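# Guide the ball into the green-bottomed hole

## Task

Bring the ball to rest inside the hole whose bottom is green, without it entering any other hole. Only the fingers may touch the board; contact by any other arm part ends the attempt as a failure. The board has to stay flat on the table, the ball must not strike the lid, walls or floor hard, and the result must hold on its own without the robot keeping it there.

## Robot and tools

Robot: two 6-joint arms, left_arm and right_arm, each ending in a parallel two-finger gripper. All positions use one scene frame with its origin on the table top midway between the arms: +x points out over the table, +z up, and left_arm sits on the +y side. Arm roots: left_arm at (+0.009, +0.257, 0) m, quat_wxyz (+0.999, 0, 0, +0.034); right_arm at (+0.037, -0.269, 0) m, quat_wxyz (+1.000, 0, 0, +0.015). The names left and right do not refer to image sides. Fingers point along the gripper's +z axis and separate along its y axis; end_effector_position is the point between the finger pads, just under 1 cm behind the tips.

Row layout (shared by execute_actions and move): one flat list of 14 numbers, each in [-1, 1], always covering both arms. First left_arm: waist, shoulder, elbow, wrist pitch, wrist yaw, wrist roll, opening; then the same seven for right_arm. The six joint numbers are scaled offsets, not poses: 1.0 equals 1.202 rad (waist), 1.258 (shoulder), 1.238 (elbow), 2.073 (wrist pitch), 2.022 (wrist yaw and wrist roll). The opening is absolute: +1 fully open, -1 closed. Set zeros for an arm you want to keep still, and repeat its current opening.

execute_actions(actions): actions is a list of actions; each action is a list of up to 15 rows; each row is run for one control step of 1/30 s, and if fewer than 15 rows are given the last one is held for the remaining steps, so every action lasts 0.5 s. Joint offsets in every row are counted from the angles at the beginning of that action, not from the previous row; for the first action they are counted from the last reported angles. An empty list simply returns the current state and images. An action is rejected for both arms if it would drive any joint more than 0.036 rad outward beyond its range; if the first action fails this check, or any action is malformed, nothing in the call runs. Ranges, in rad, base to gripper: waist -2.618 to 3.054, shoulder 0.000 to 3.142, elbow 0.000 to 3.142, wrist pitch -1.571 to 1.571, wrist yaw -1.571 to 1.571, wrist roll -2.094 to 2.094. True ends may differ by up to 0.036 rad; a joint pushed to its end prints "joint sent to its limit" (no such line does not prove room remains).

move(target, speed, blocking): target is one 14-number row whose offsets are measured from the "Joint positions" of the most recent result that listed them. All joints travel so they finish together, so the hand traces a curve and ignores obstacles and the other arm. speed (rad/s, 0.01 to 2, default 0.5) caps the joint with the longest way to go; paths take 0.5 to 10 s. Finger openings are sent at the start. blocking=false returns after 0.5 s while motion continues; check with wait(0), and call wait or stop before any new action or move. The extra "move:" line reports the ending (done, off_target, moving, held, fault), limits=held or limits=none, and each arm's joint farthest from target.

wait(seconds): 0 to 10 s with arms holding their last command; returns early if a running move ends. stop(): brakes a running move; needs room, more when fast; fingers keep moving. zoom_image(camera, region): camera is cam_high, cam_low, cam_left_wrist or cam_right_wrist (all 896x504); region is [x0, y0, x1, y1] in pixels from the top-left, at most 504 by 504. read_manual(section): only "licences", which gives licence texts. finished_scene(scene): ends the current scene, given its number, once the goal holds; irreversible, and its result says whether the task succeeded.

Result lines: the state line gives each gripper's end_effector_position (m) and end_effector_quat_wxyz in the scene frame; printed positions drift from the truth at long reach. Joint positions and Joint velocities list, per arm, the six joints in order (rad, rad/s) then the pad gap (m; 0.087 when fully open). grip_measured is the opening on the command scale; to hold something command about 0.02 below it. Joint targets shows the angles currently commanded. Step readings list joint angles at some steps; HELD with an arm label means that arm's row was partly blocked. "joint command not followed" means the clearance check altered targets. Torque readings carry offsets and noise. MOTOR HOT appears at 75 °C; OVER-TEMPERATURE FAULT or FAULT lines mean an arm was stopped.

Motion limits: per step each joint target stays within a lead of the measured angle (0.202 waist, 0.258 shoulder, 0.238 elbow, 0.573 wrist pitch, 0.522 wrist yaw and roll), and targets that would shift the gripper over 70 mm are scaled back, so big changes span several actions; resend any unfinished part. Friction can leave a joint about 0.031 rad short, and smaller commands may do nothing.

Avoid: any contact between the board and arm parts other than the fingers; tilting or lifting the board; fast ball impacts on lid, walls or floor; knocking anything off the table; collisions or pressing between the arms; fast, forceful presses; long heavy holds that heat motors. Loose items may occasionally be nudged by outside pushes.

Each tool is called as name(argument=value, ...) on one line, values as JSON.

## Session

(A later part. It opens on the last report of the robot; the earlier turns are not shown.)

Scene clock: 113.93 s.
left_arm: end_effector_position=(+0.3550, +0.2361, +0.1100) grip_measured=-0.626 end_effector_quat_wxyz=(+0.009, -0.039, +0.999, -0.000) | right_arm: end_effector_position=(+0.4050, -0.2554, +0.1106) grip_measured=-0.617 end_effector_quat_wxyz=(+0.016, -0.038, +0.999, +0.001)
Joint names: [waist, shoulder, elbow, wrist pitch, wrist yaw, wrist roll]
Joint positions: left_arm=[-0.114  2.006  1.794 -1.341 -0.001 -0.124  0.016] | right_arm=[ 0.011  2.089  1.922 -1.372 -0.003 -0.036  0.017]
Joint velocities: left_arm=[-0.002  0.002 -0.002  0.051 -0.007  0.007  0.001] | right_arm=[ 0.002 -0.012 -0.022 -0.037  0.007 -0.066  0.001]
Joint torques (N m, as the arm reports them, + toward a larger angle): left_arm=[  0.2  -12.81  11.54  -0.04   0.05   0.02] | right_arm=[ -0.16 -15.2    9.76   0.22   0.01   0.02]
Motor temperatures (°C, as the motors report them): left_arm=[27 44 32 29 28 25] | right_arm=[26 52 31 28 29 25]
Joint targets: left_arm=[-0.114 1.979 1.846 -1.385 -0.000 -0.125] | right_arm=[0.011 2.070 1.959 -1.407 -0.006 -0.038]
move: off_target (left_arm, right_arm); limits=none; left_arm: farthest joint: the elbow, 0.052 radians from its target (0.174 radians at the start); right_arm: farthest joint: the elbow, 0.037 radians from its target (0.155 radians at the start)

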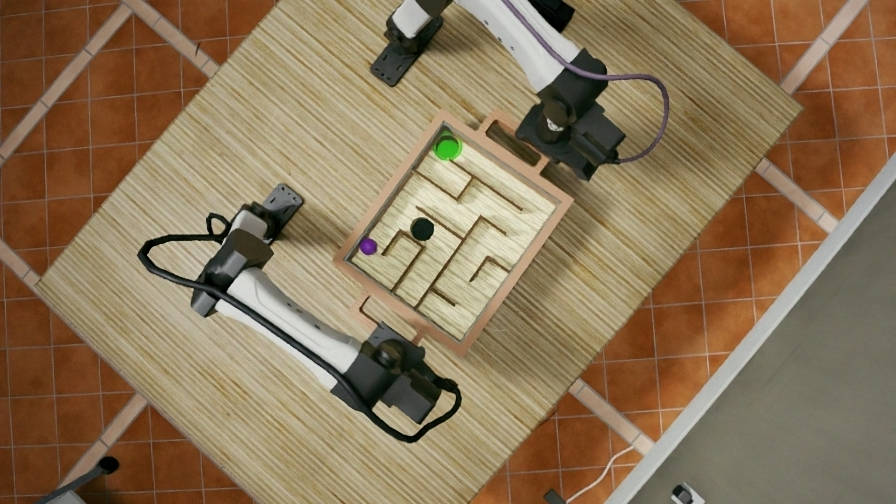

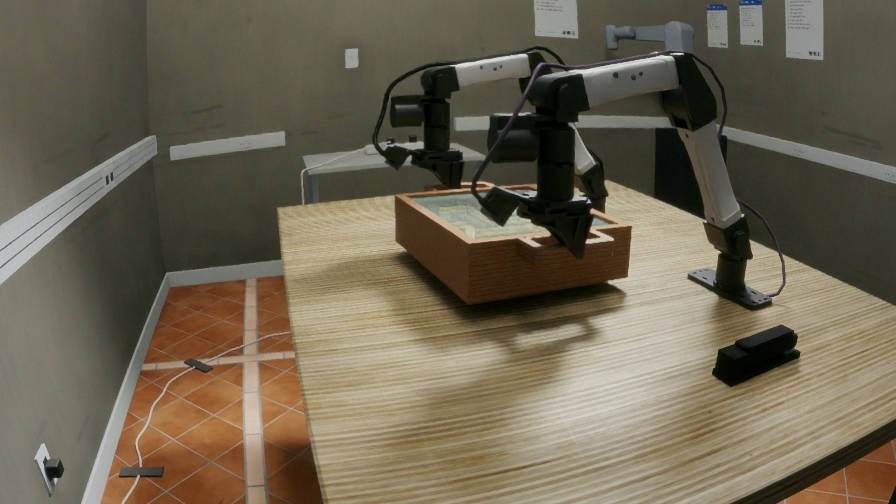

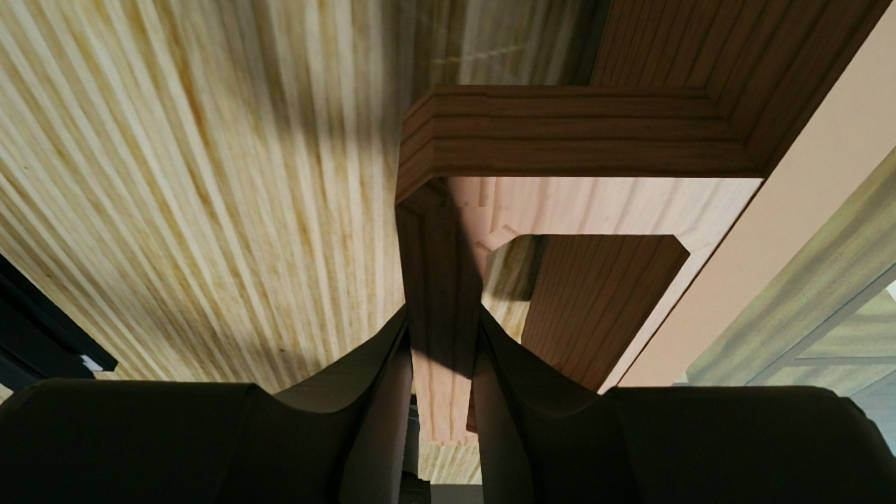

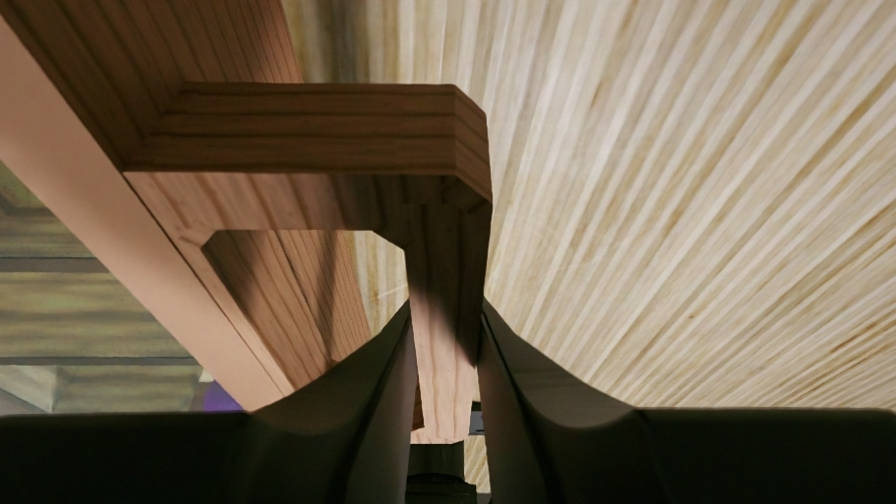

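execute_actions(actions=[[[0,-0.024,0.03,-0.018,0.005,0,-0.7,0,-0.018,0.036,-0.02,0.005,0,-0.7],[0,-0.024,0.03,-0.018,0.005,0,-0.7,0,-0.018,0.041,-0.023,0.005,0,-0.7],[0,-0.024,0.03,-0.018,0.01,0,-0.7,0,-0.018,0.046,-0.026,0.01,0,-0.7],[0,-0.024,0.03,-0.018,0.01,0,-0.7,0,-0.018,0.051,-0.029,0.01,0,-0.7],[0,-0.024,0.03,-0.018,0.01,0,-0.7,0,-0.018,0.056,-0.032,0.01,0,-0.7]]])

wait(seconds=2.5)

Scene clock: 121.43 s.
left_arm: end_effector_position=(+0.3549, +0.2335, +0.1101) grip_measured=-0.625 end_effector_quat_wxyz=(+0.009, -0.038, +0.999, -0.008) | right_arm: end_effector_position=(+0.4049, -0.2579, +0.1185) grip_measured=-0.617 end_effector_quat_wxyz=(+0.017, -0.037, +0.999, -0.006)
Joint names: [waist, shoulder, elbow, wrist pitch, wrist yaw, wrist roll]
Joint positions: left_arm=[-0.114  2.006  1.794 -1.341  0.014 -0.124  0.016] | right_arm=[ 0.011  2.089  1.953 -1.401  0.012 -0.035  0.017]
Joint velocities: left_arm=[ 0.002 -0.002  0.007  0.022 -0.066  0.095 -0.   ] | right_arm=[-0.007  0.002 -0.002  0.037 -0.037 -0.007  0.   ]
Joint torques (N m, as the arm reports them, + toward a larger angle): left_arm=[  0.18 -12.88  10.42   0.05   0.11   0.02] | right_arm=[ -0.16 -15.28   9.91   0.14   0.08   0.08]
Motor temperatures (°C, as the motors report them): left_arm=[27 45 34 29 28 25] | right_arm=[26 53 32 28 29 25]
Joint targets: left_arm=[-0.114 1.975 1.832 -1.378 0.019 -0.124] | right_arm=[0.011 2.066 1.991 -1.438 0.018 -0.036]
Step readings (joint positions):
0: left_arm=[-0.114 2.006 1.794 -1.341 -0.001 -0.124] | right_arm=[0.011 2.089 1.922 -1.372 -0.003 -0.036]
1: left_arm=[-0.114 2.006 1.794 -1.341 -0.001 -0.124] | right_arm=[0.011 2.089 1.922 -1.372 -0.003 -0.035]
2: left_arm=[-0.114 2.006 1.794 -1.341 -0.001 -0.124] | right_arm=[0.011 2.089 1.923 -1.374 -0.003 -0.035]
4: left_arm=[-0.114 2.006 1.794 -1.341 0.002 -0.124] | right_arm=[0.011 2.089 1.932 -1.381 0.001 -0.035]
8: left_arm=[-0.114 2.006 1.794 -1.341 0.012 -0.124] | right_arm=[0.011 2.089 1.952 -1.395 0.010 -0.035]
15: Joint positions above

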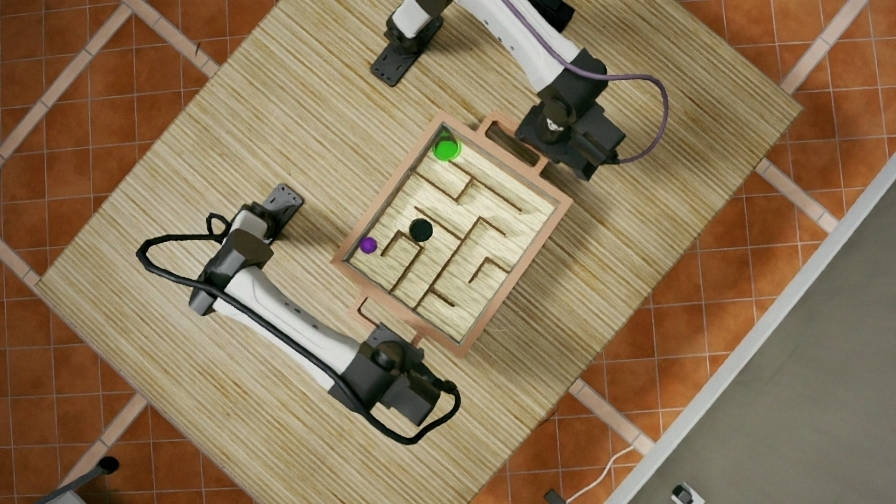

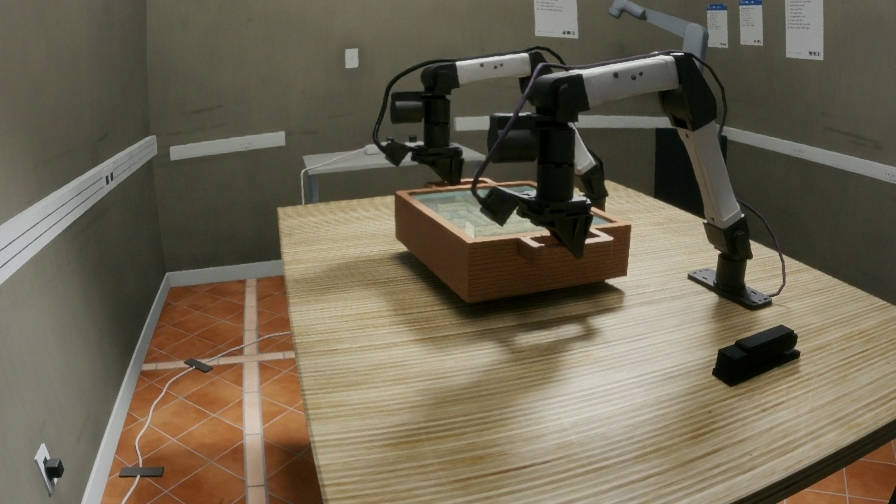

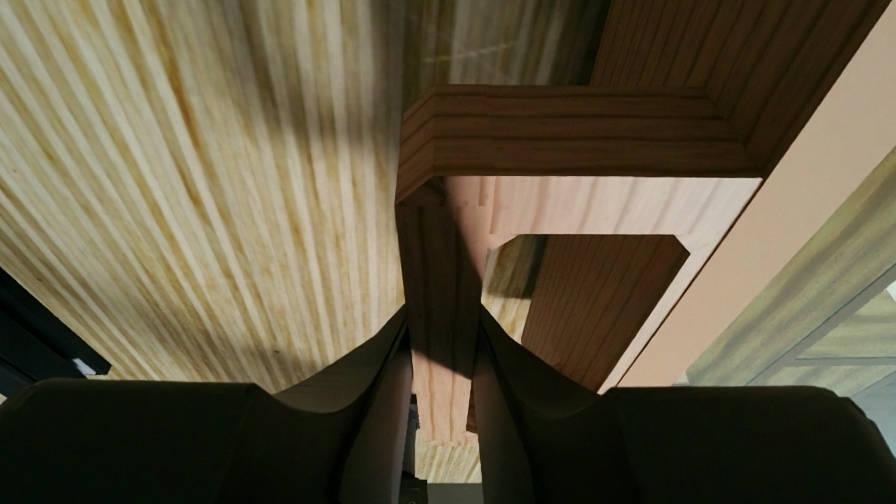

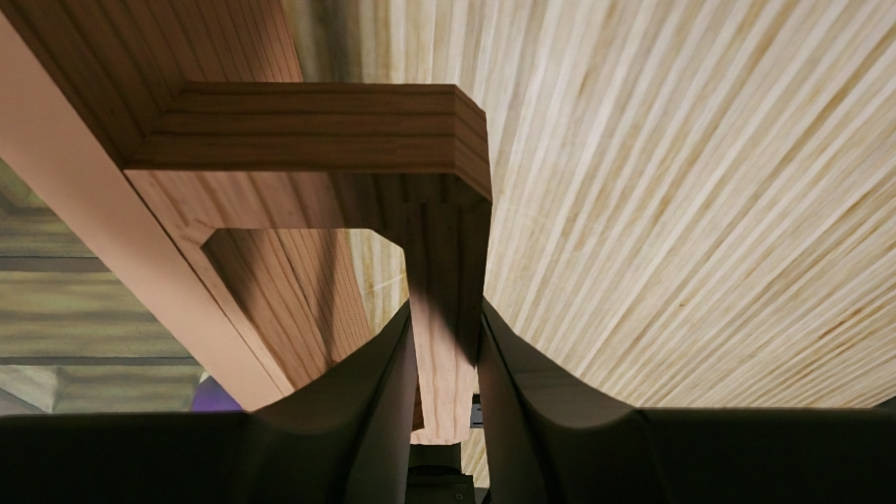

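Scene clock: 123.93 s.
left_arm: end_effector_position=(+0.3549, +0.2335, +0.1101) grip_measured=-0.625 end_effector_quat_wxyz=(+0.009, -0.038, +0.999, -0.008) | right_arm: end_effector_position=(+0.4049, -0.2579, +0.1185) grip_measured=-0.617 end_effector_quat_wxyz=(+0.017, -0.037, +0.999, -0.006)
Joint names: [waist, shoulder, elbow, wrist pitch, wrist yaw, wrist roll]
Joint positions: left_arm=[-0.114  2.006  1.794 -1.341  0.014 -0.124  0.016] | right_arm=[ 0.011  2.089  1.953 -1.401  0.012 -0.035  0.017]
Joint velocities: left_arm=[ 0.002 -0.012  0.002 -0.007 -0.007  0.081 -0.001] | right_arm=[-0.002 -0.007 -0.002  0.037  0.022 -0.022 -0.001]
Joint torques (N m, as the arm reports them, + toward a larger angle): left_arm=[  0.19 -13.09  10.37   0.04   0.11   0.02] | right_arm=[ -0.38 -15.21   9.96   0.23   0.03   0.05]
Motor temperatures (°C, as the motors report them): left_arm=[27 45 34 29 28 25] | right_arm=[26 54 33 28 29 25]
Joint targets: left_arm=[-0.114 1.975 1.832 -1.378 0.019 -0.124] | right_arm=[0.011 2.066 1.991 -1.438 0.018 -0.036]
wait: 2.50 s; at rest by 0.17 s

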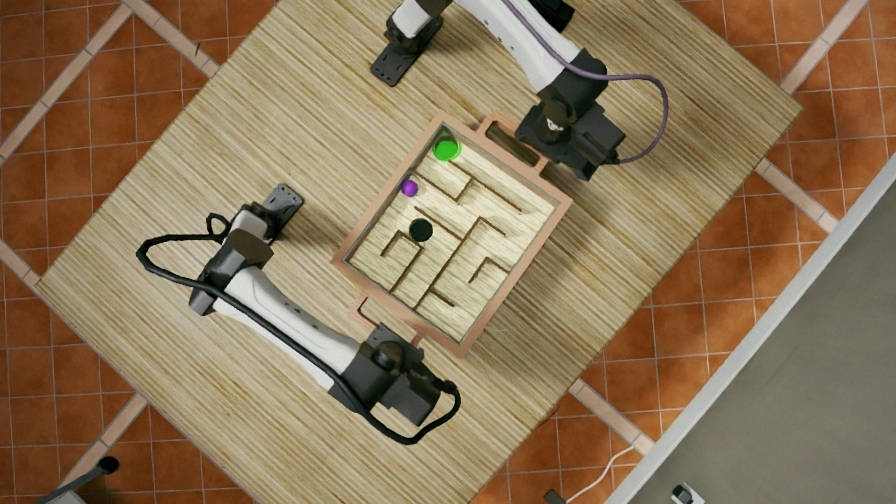

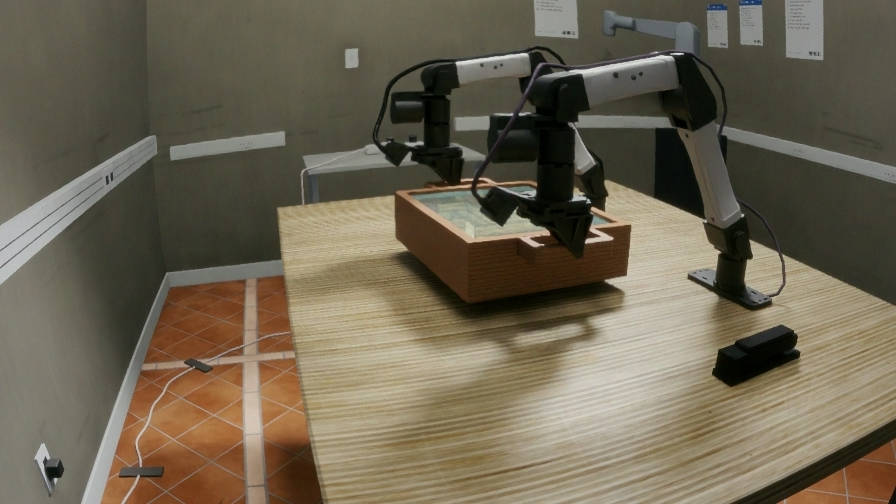

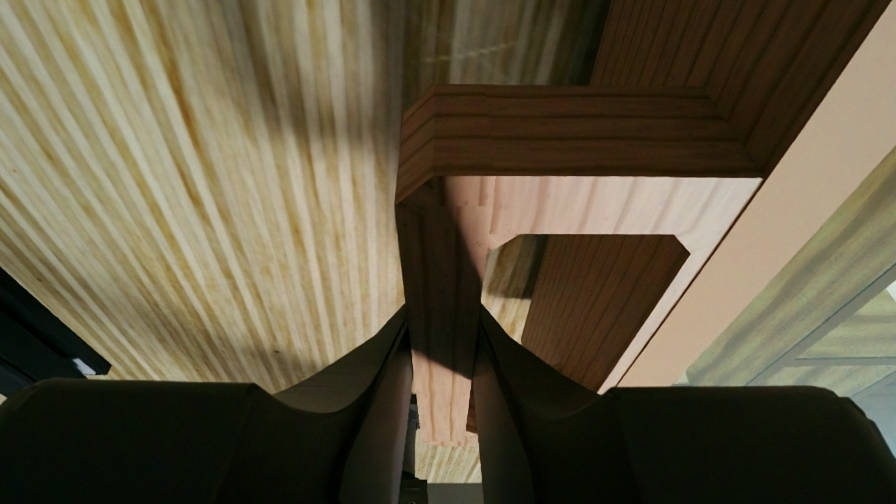

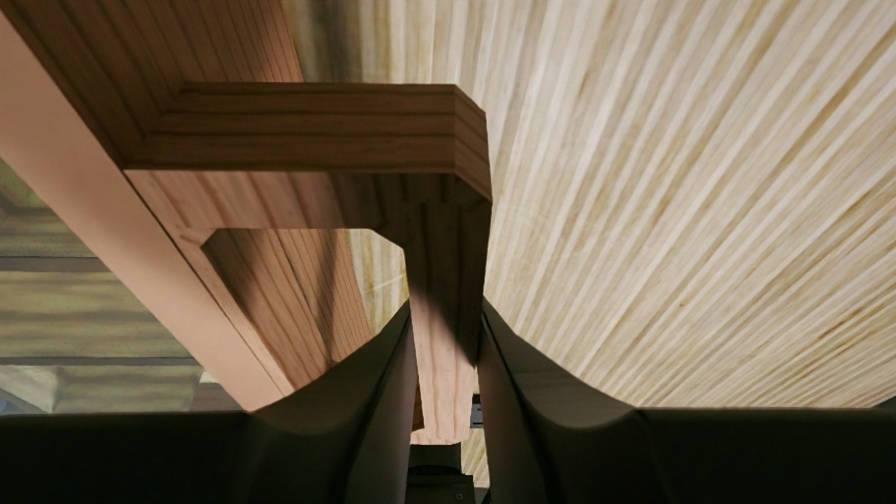

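execute_actions(actions=[[[0,-0.024,0.03,-0.022,0,0,-0.7,0,-0.018,0.02,-0.02,0,0,-0.7],[0,-0.024,0.03,-0.025,0,0,-0.7,0,-0.018,0.02,-0.023,0,0,-0.7],[0,-0.024,0.03,-0.028,0,0,-0.7,0,-0.018,0.02,-0.026,0,0,-0.7],[0,-0.024,0.03,-0.031,0,0,-0.7,0,-0.018,0.02,-0.029,0,0,-0.7],[0,-0.024,0.03,-0.034,0,0,-0.7,0,-0.018,0.02,-0.032,0,0,-0.7],[0,-0.024,0.03,-0.037,0,0,-0.7,0,-0.018,0.02,-0.035,0,0,-0.7],[0,-0.024,0.03,-0.04,0,0,-0.7,0,-0.018,0.02,-0.038,0,0,-0.7],[0,-0.024,0.03,-0.043,0,0,-0.7,0,-0.018,0.02,-0.041,0,0,-0.7],[0,-0.024,0.03,-0.046,0,0,-0.7,0,-0.018,0.02,-0.044,0,0,-0.7],[0,-0.024,0.03,-0.048,0,0,-0.7,0,-0.018,0.02,-0.046,0,0,-0.7]]])

wait(seconds=5)

Scene clock: 140.57 s.
left_arm: end_effector_position=(+0.3432, +0.2331, +0.1121) grip_measured=-0.626 end_effector_quat_wxyz=(-0.015, -0.039, +0.999, -0.008) | right_arm: end_effector_position=(+0.3934, -0.2583, +0.1203) grip_measured=-0.617 end_effector_quat_wxyz=(-0.006, -0.037, +0.999, -0.006)
Joint names: [waist, shoulder, elbow, wrist pitch, wrist yaw, wrist roll]
Joint positions: left_arm=[-0.114  2.006  1.794 -1.387  0.019 -0.124  0.016] | right_arm=[ 0.011  2.089  1.953 -1.447  0.012 -0.033  0.017]
Joint velocities: left_arm=[-0.012 -0.012  0.007  0.022  0.051 -0.081 -0.001] | right_arm=[ 0.017  0.007  0.017  0.022 -0.037 -0.022 -0.002]
Joint torques (N m, as the arm reports them, + toward a larger angle): left_arm=[  0.19 -13.01  10.27  -0.14  -0.02   0.02] | right_arm=[ -0.1  -15.34   8.75   0.02   0.01   0.04]
Motor temperatures (°C, as the motors report them): left_arm=[27 47 37 29 28 25] | right_arm=[26 57 35 28 29 25]
Joint targets: left_arm=[-0.114 1.975 1.832 -1.440 0.014 -0.124] | right_arm=[0.011 2.066 1.978 -1.497 0.012 -0.035]
Step readings (joint positions):
0: left_arm=[-0.114 2.006 1.794 -1.341 0.014 -0.124] | right_arm=[0.011 2.089 1.953 -1.401 0.012 -0.035]
1: left_arm=[-0.114 2.006 1.794 -1.341 0.014 -0.124] | right_arm=[0.011 2.089 1.953 -1.401 0.012 -0.035]
2: left_arm=[-0.114 2.006 1.794 -1.342 0.014 -0.124] | right_arm=[0.011 2.089 1.953 -1.402 0.012 -0.035]
4: left_arm=[-0.114 2.006 1.794 -1.345 0.014 -0.124] | right_arm=[0.011 2.089 1.953 -1.405 0.012 -0.035]
8: left_arm=[-0.114 2.006 1.794 -1.360 0.015 -0.124] | right_arm=[0.011 2.089 1.953 -1.421 0.012 -0.034]
15: Joint positions above

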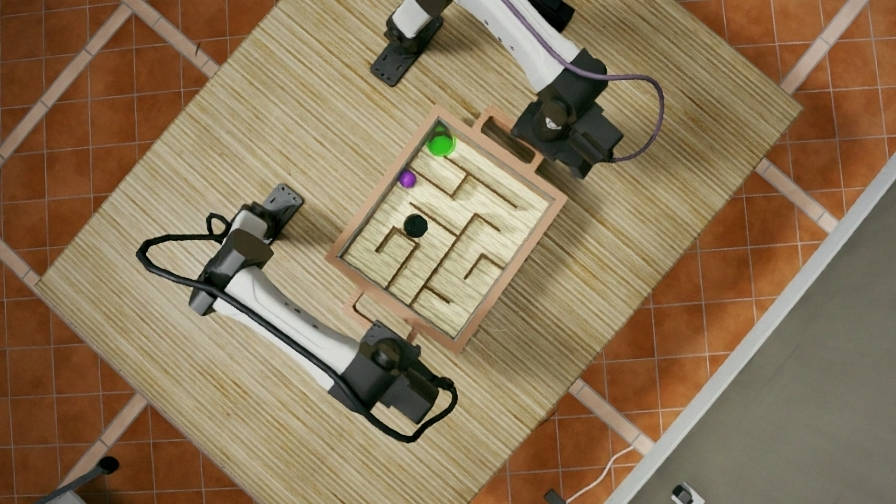

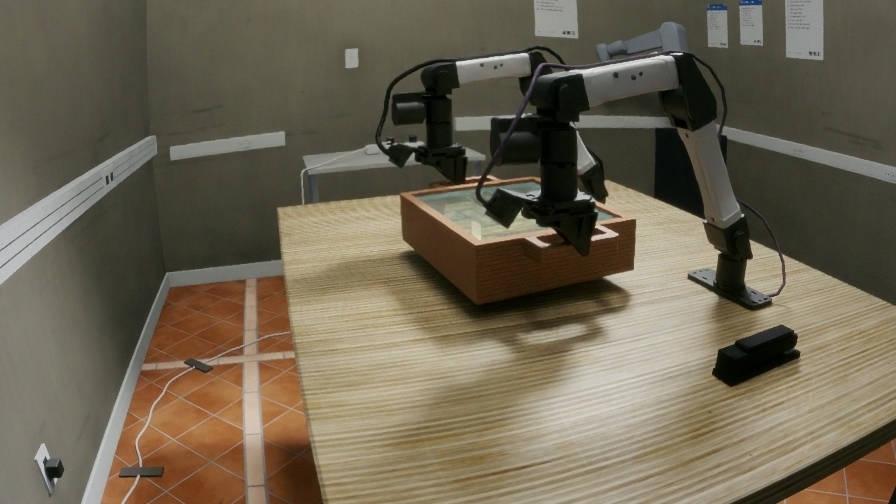

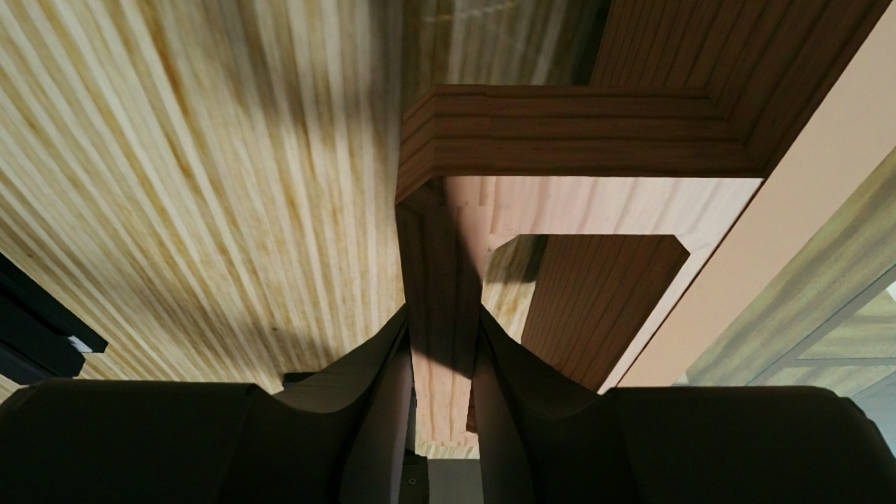

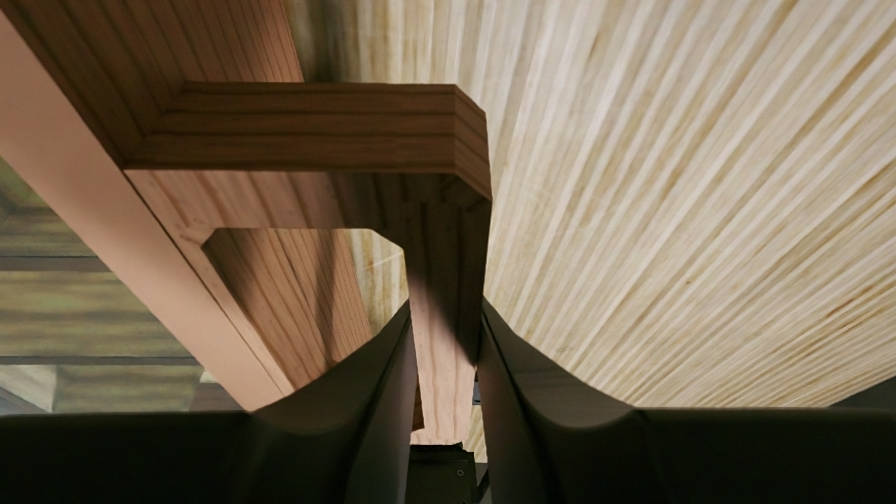

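Scene clock: 145.57 s.
left_arm: end_effector_position=(+0.3426, +0.2331, +0.1122) grip_measured=-0.626 end_effector_quat_wxyz=(-0.016, -0.039, +0.999, -0.008) | right_arm: end_effector_position=(+0.3927, -0.2583, +0.1204) grip_measured=-0.617 end_effector_quat_wxyz=(-0.007, -0.037, +0.999, -0.006)
Joint names: [waist, shoulder, elbow, wrist pitch, wrist yaw, wrist roll]
Joint positions: left_arm=[-0.114  2.006  1.794 -1.39   0.019 -0.124  0.016] | right_arm=[ 0.011  2.089  1.953 -1.45   0.012 -0.033  0.017]
Joint velocities: left_arm=[-0.017  0.022 -0.002  0.022 -0.051  0.022  0.001] | right_arm=[-0.002  0.002 -0.007 -0.037 -0.007 -0.007 -0.   ]
Joint torques (N m, as the arm reports them, + toward a larger angle): left_arm=[  0.18 -12.99  10.26  -0.21  -0.01   0.02] | right_arm=[ -0.37 -15.39   8.85   0.02   0.    -0.01]
Motor temperatures (°C, as the motors report them): left_arm=[27 47 37 29 28 25] | right_arm=[26 57 35 28 29 25]
Joint targets: left_arm=[-0.114 1.975 1.832 -1.440 0.014 -0.124] | right_arm=[0.011 2.066 1.978 -1.497 0.012 -0.035]
wait: 5.00 s; at rest by 0.20 s

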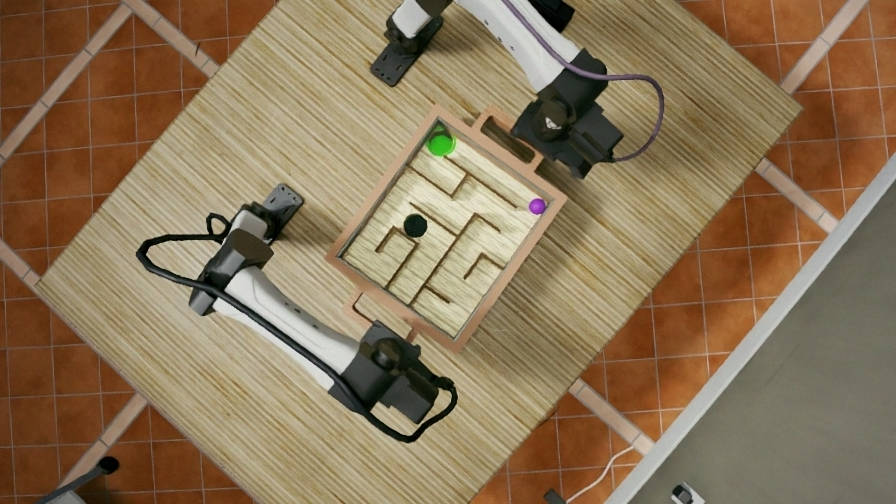

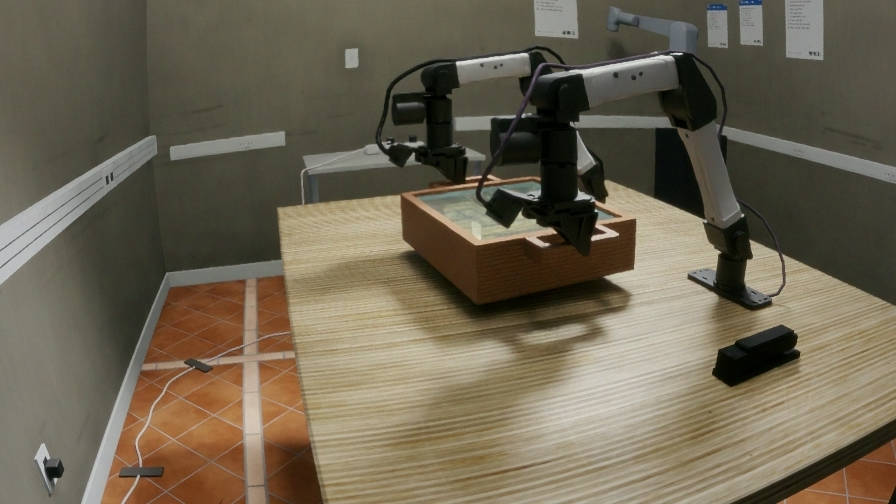

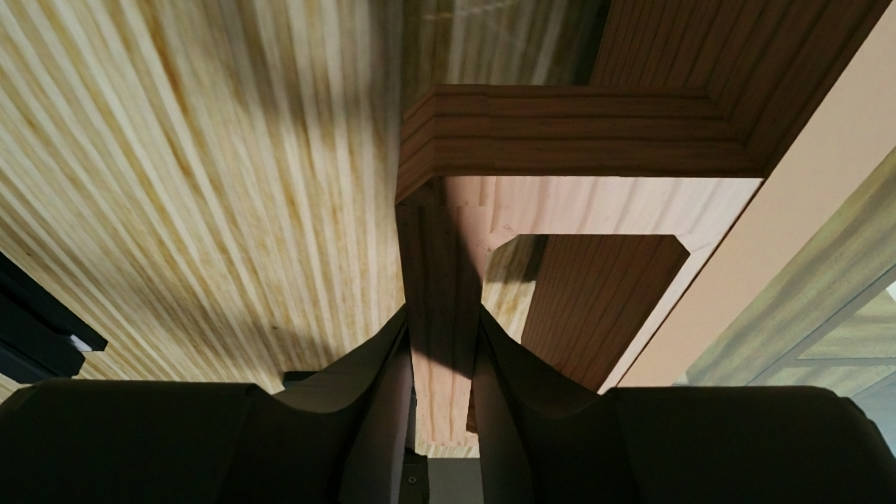

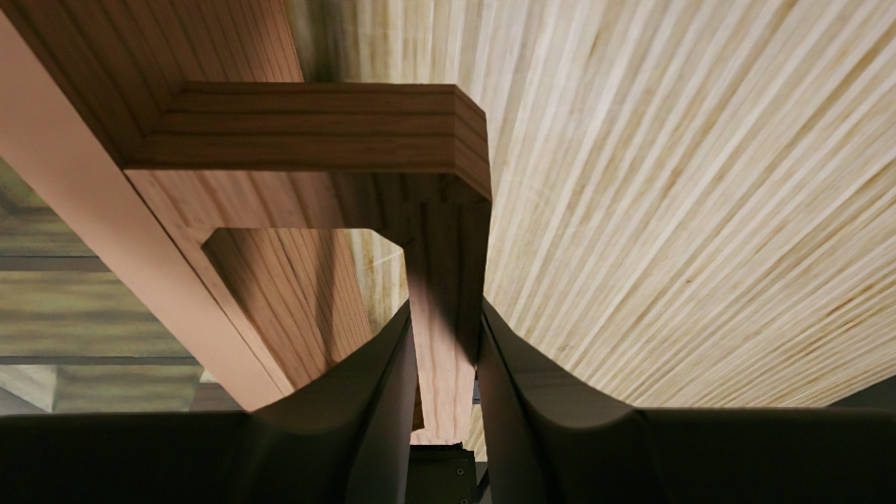

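execute_actions(actions=[[[0,-0.024,0.03,-0.014,0,0,-0.7,0,-0.018,0.02,-0.014,0,0,-0.7],[0,-0.024,0.03,-0.01,0,0,-0.7,0,-0.018,0.02,-0.01,0,0,-0.7],[0,-0.024,0.03,-0.006,0,0,-0.7,0,-0.018,0.02,-0.006,0,0,-0.7],[0,-0.024,0.03,-0.002,0,0,-0.7,0,-0.018,0.02,-0.002,0,0,-0.7],[0,-0.024,0.03,0.002,0,0,-0.7,0,-0.018,0.02,0.002,0,0,-0.7],[0,-0.024,0.03,0.006,0,0,-0.7,0,-0.018,0.02,0.006,0,0,-0.7],[0,-0.024,0.03,0.01,0,0,-0.7,0,-0.018,0.02,0.01,0,0,-0.7],[0,-0.024,0.03,0.015,0,0,-0.7,0,-0.018,0.02,0.015,0,0,-0.7]]])

wait(seconds=5)

Scene clock: 155.47 s.
left_arm: end_effector_position=(+0.3530, +0.2332, +0.1104) grip_measured=-0.625 end_effector_quat_wxyz=(+0.005, -0.038, +0.999, -0.008) | right_arm: end_effector_position=(+0.4032, -0.2580, +0.1187) grip_measured=-0.617 end_effector_quat_wxyz=(+0.014, -0.036, +0.999, -0.006)
Joint names: [waist, shoulder, elbow, wrist pitch, wrist yaw, wrist roll]
Joint positions: left_arm=[-0.114  2.006  1.794 -1.348  0.016 -0.124  0.016] | right_arm=[ 0.011  2.089  1.953 -1.408  0.012 -0.033  0.017]
Joint velocities: left_arm=[-0.002  0.017  0.017  0.022 -0.022  0.022 -0.   ] | right_arm=[ 0.012 -0.007 -0.002  0.007  0.022 -0.022  0.001]
Joint torques (N m, as the arm reports them, + toward a larger angle): left_arm=[  0.18 -13.09  10.38   0.26   0.13   0.02] | right_arm=[ -0.29 -15.41   8.92   0.34   0.04   0.01]
Motor temperatures (°C, as the motors report them): left_arm=[27 48 38 29 28 25] | right_arm=[26 58 35 28 29 25]
Joint targets: left_arm=[-0.114 1.975 1.832 -1.359 0.019 -0.124] | right_arm=[0.011 2.066 1.978 -1.419 0.012 -0.033]
Step readings (joint positions):
0: left_arm=[-0.114 2.006 1.794 -1.390 0.019 -0.124] | right_arm=[0.011 2.089 1.953 -1.450 0.012 -0.033]
1: left_arm=[-0.114 2.006 1.794 -1.390 0.019 -0.124] | right_arm=[0.011 2.089 1.953 -1.450 0.012 -0.033]
2: left_arm=[-0.114 2.006 1.794 -1.390 0.020 -0.124] | right_arm=[0.011 2.089 1.953 -1.450 0.012 -0.033]
4: left_arm=[-0.114 2.006 1.794 -1.389 0.020 -0.124] | right_arm=[0.011 2.089 1.953 -1.449 0.012 -0.033]
8: left_arm=[-0.114 2.006 1.794 -1.374 0.019 -0.124] | right_arm=[0.011 2.089 1.953 -1.434 0.012 -0.033]
15: Joint positions above

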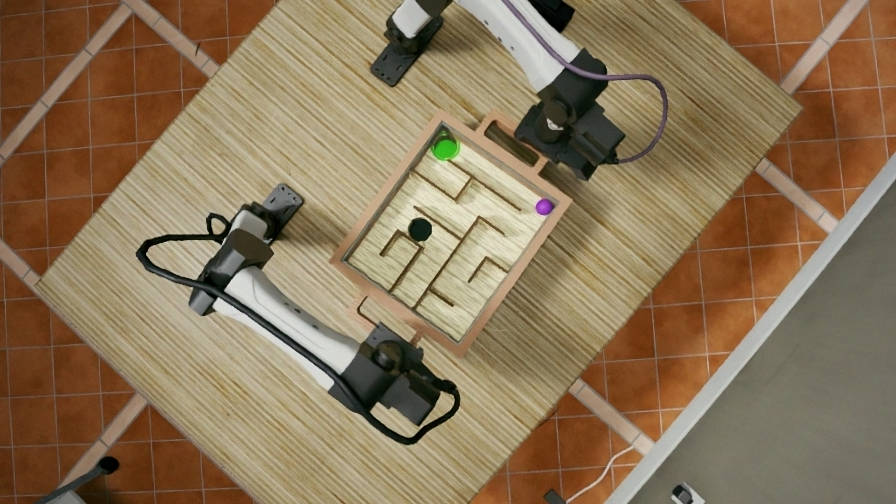

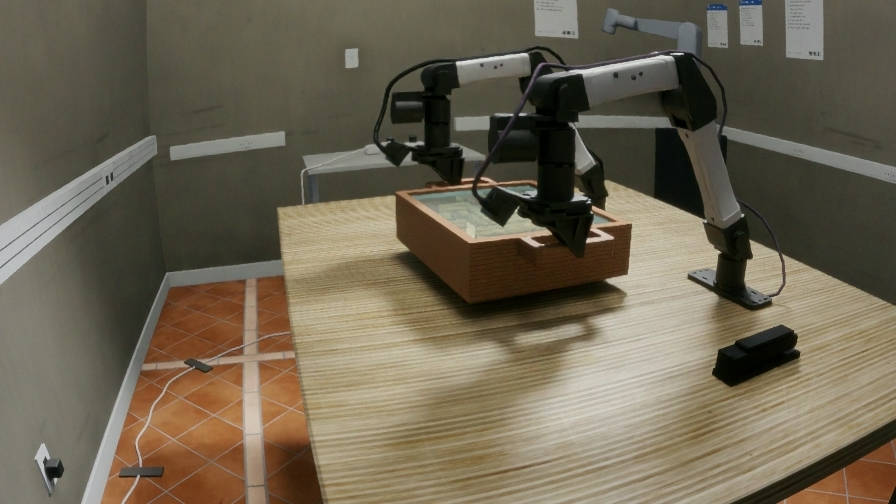

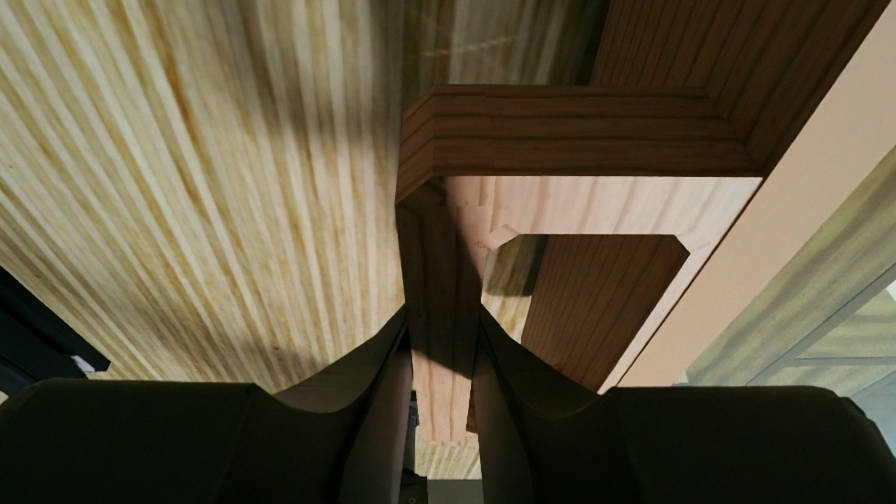

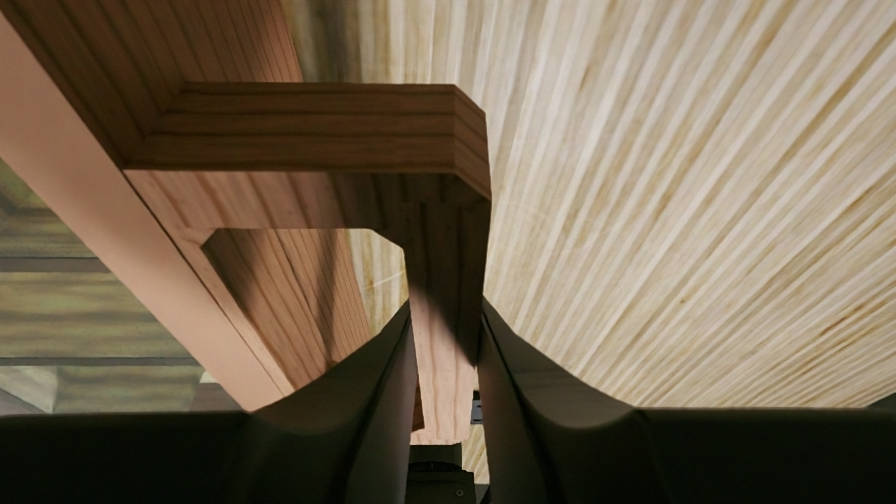

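Scene clock: 160.47 s.
left_arm: end_effector_position=(+0.3538, +0.2333, +0.1102) grip_measured=-0.625 end_effector_quat_wxyz=(+0.007, -0.038, +0.999, -0.008) | right_arm: end_effector_position=(+0.4039, -0.2580, +0.1186) grip_measured=-0.617 end_effector_quat_wxyz=(+0.015, -0.036, +0.999, -0.006)
Joint names: [waist, shoulder, elbow, wrist pitch, wrist yaw, wrist roll]
Joint positions: left_arm=[-0.114  2.006  1.794 -1.345  0.015 -0.124  0.016] | right_arm=[ 0.011  2.089  1.953 -1.405  0.012 -0.033  0.017]
Joint velocities: left_arm=[-0.007  0.007 -0.002 -0.066 -0.095 -0.007 -0.   ] | right_arm=[ 0.007 -0.007  0.002  0.007 -0.081  0.007  0.   ]
Joint torques (N m, as the arm reports them, + toward a larger angle): left_arm=[  0.18 -13.1   10.37   0.29   0.09   0.02] | right_arm=[ -0.23 -15.54   8.86   0.36   0.     0.04]
Motor temperatures (°C, as the motors report them): left_arm=[27 48 39 29 28 25] | right_arm=[26 59 35 28 29 25]
Joint targets: left_arm=[-0.114 1.975 1.832 -1.359 0.019 -0.124] | right_arm=[0.011 2.066 1.978 -1.419 0.012 -0.033]
wait: 5.00 s; at rest by 0.17 s

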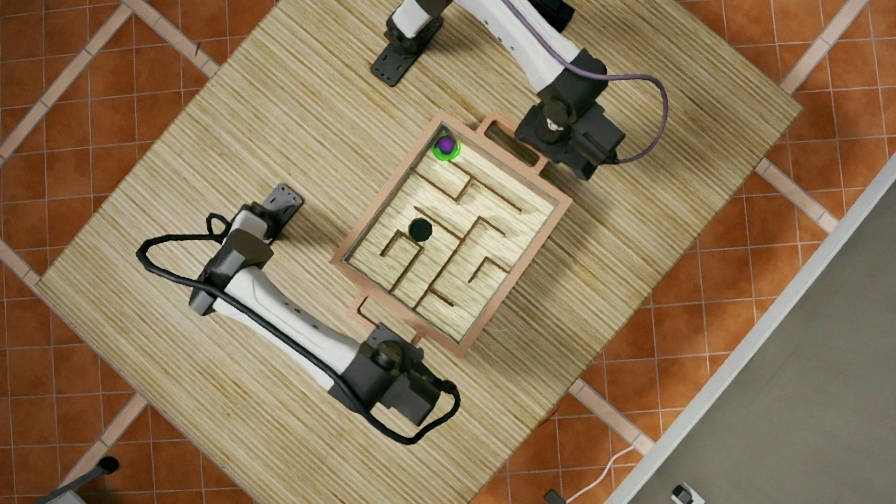

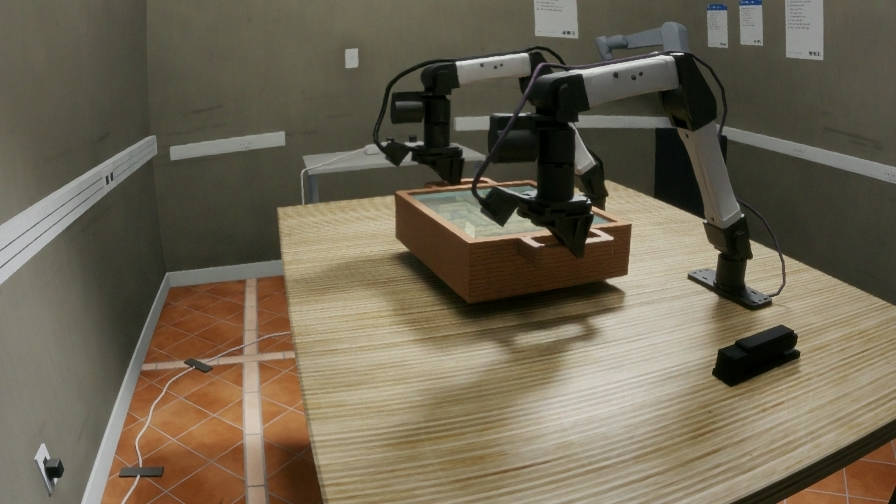

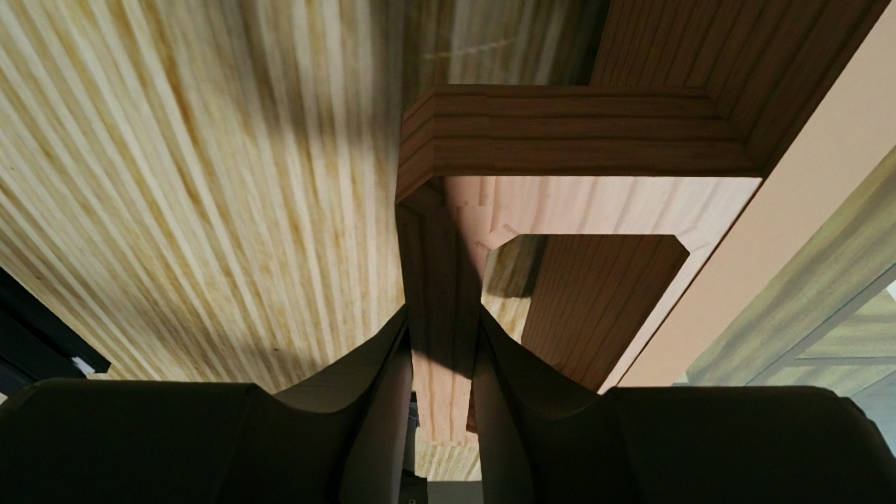

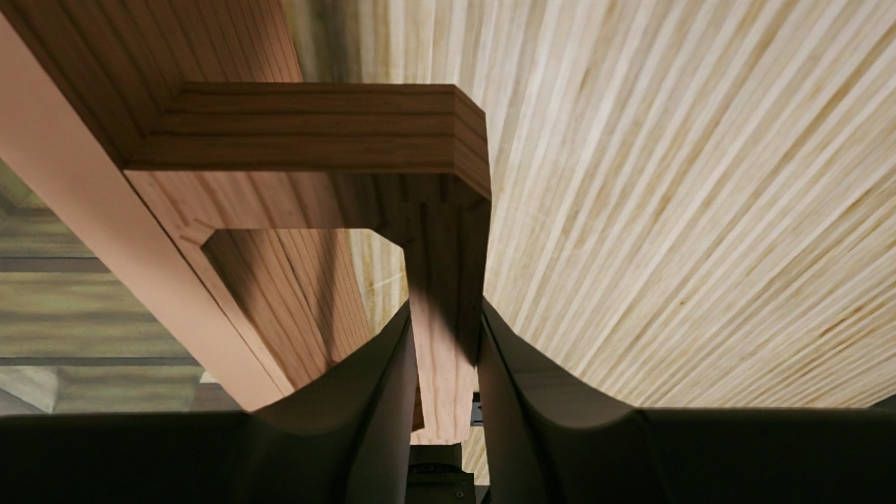

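move(target=[0,-0.01,-0.085,0.042,-0.008,0,-0.7,0,-0.01,-0.13,0.054,-0.008,0,-0.7], speed=0.1)

Scene clock: 165.83 s.
left_arm: end_effector_position=(+0.3523, +0.2359, +0.0836) grip_measured=-0.626 end_effector_quat_wxyz=(-0.003, -0.037, +0.999, -0.001) | right_arm: end_effector_position=(+0.4000, -0.2558, +0.0827) grip_measured=-0.617 end_effector_quat_wxyz=(+0.005, -0.035, +0.999, +0.000)
Joint names: [waist, shoulder, elbow, wrist pitch, wrist yaw, wrist roll]
Joint positions: left_arm=[-0.114  2.022  1.71  -1.264  0.002 -0.12   0.016] | right_arm=[ 0.011  2.089  1.808 -1.28  -0.    -0.03   0.017]
Joint velocities: left_arm=[-0.002  0.032 -0.002 -0.022 -0.022 -0.066  0.   ] | right_arm=[-0.012 -0.017 -0.022  0.007 -0.066 -0.007 -0.001]
Joint torques (N m, as the arm reports them, + toward a larger angle): left_arm=[  0.18 -13.09   5.66   0.46   0.01  -0.01] | right_arm=[ -0.15 -14.54   5.77   0.39   0.    -0.03]
Motor temperatures (°C, as the motors report them): left_arm=[27 49 39 29 28 25] | right_arm=[26 59 36 28 29 25]
Joint targets: left_arm=[-0.114 1.993 1.689 -1.258 -0.001 -0.124] | right_arm=[0.011 2.076 1.792 -1.293 -0.004 -0.033]
move: off_target (left_arm); limits=none; left_arm: farthest joint: the shoulder, 0.029 radians from its target (0.012 radians at the start); right_arm: farthest joint: the elbow, 0.016 radians from its target (0.161 radians at the start)

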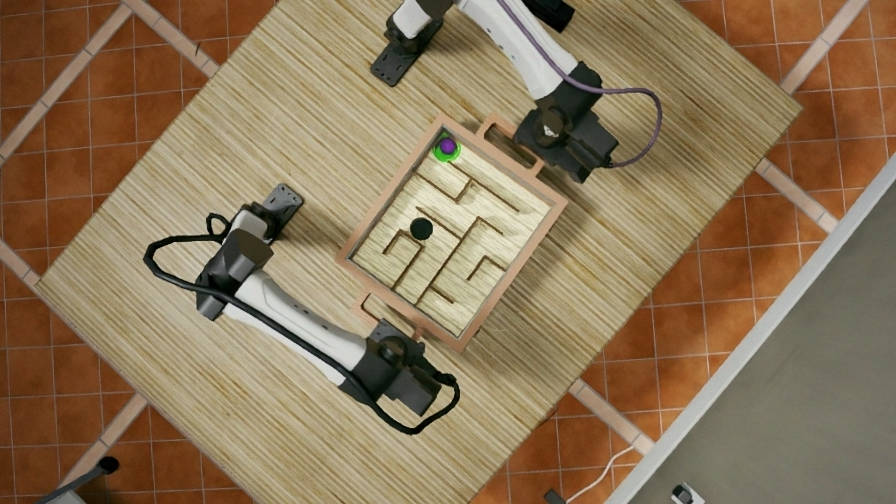

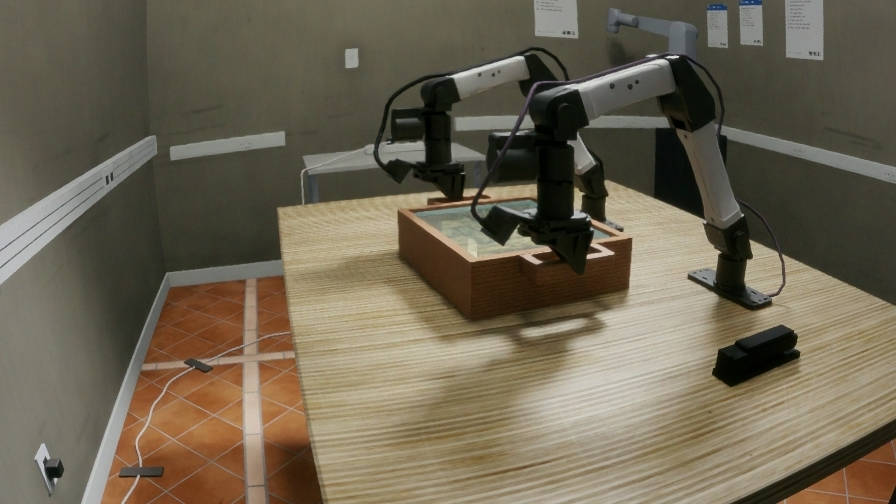

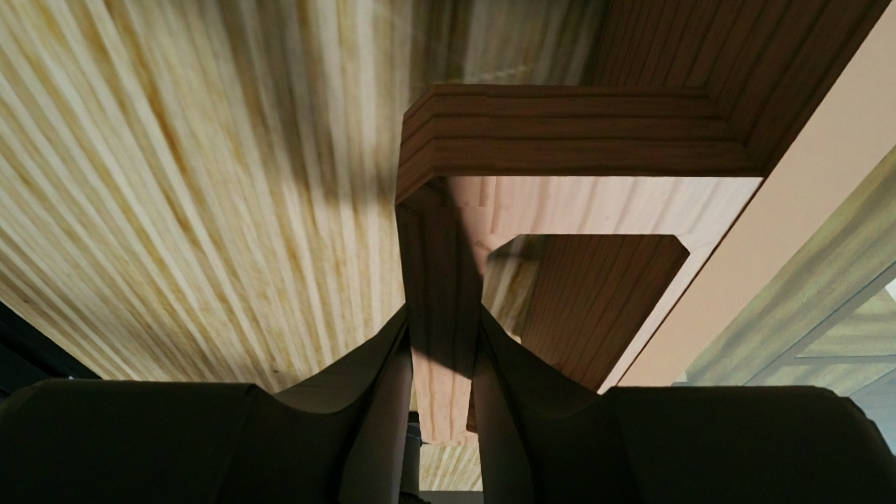

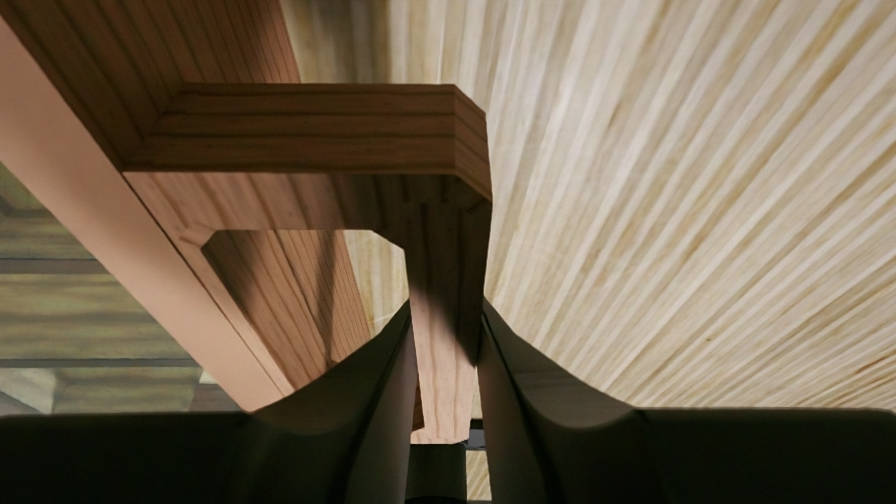

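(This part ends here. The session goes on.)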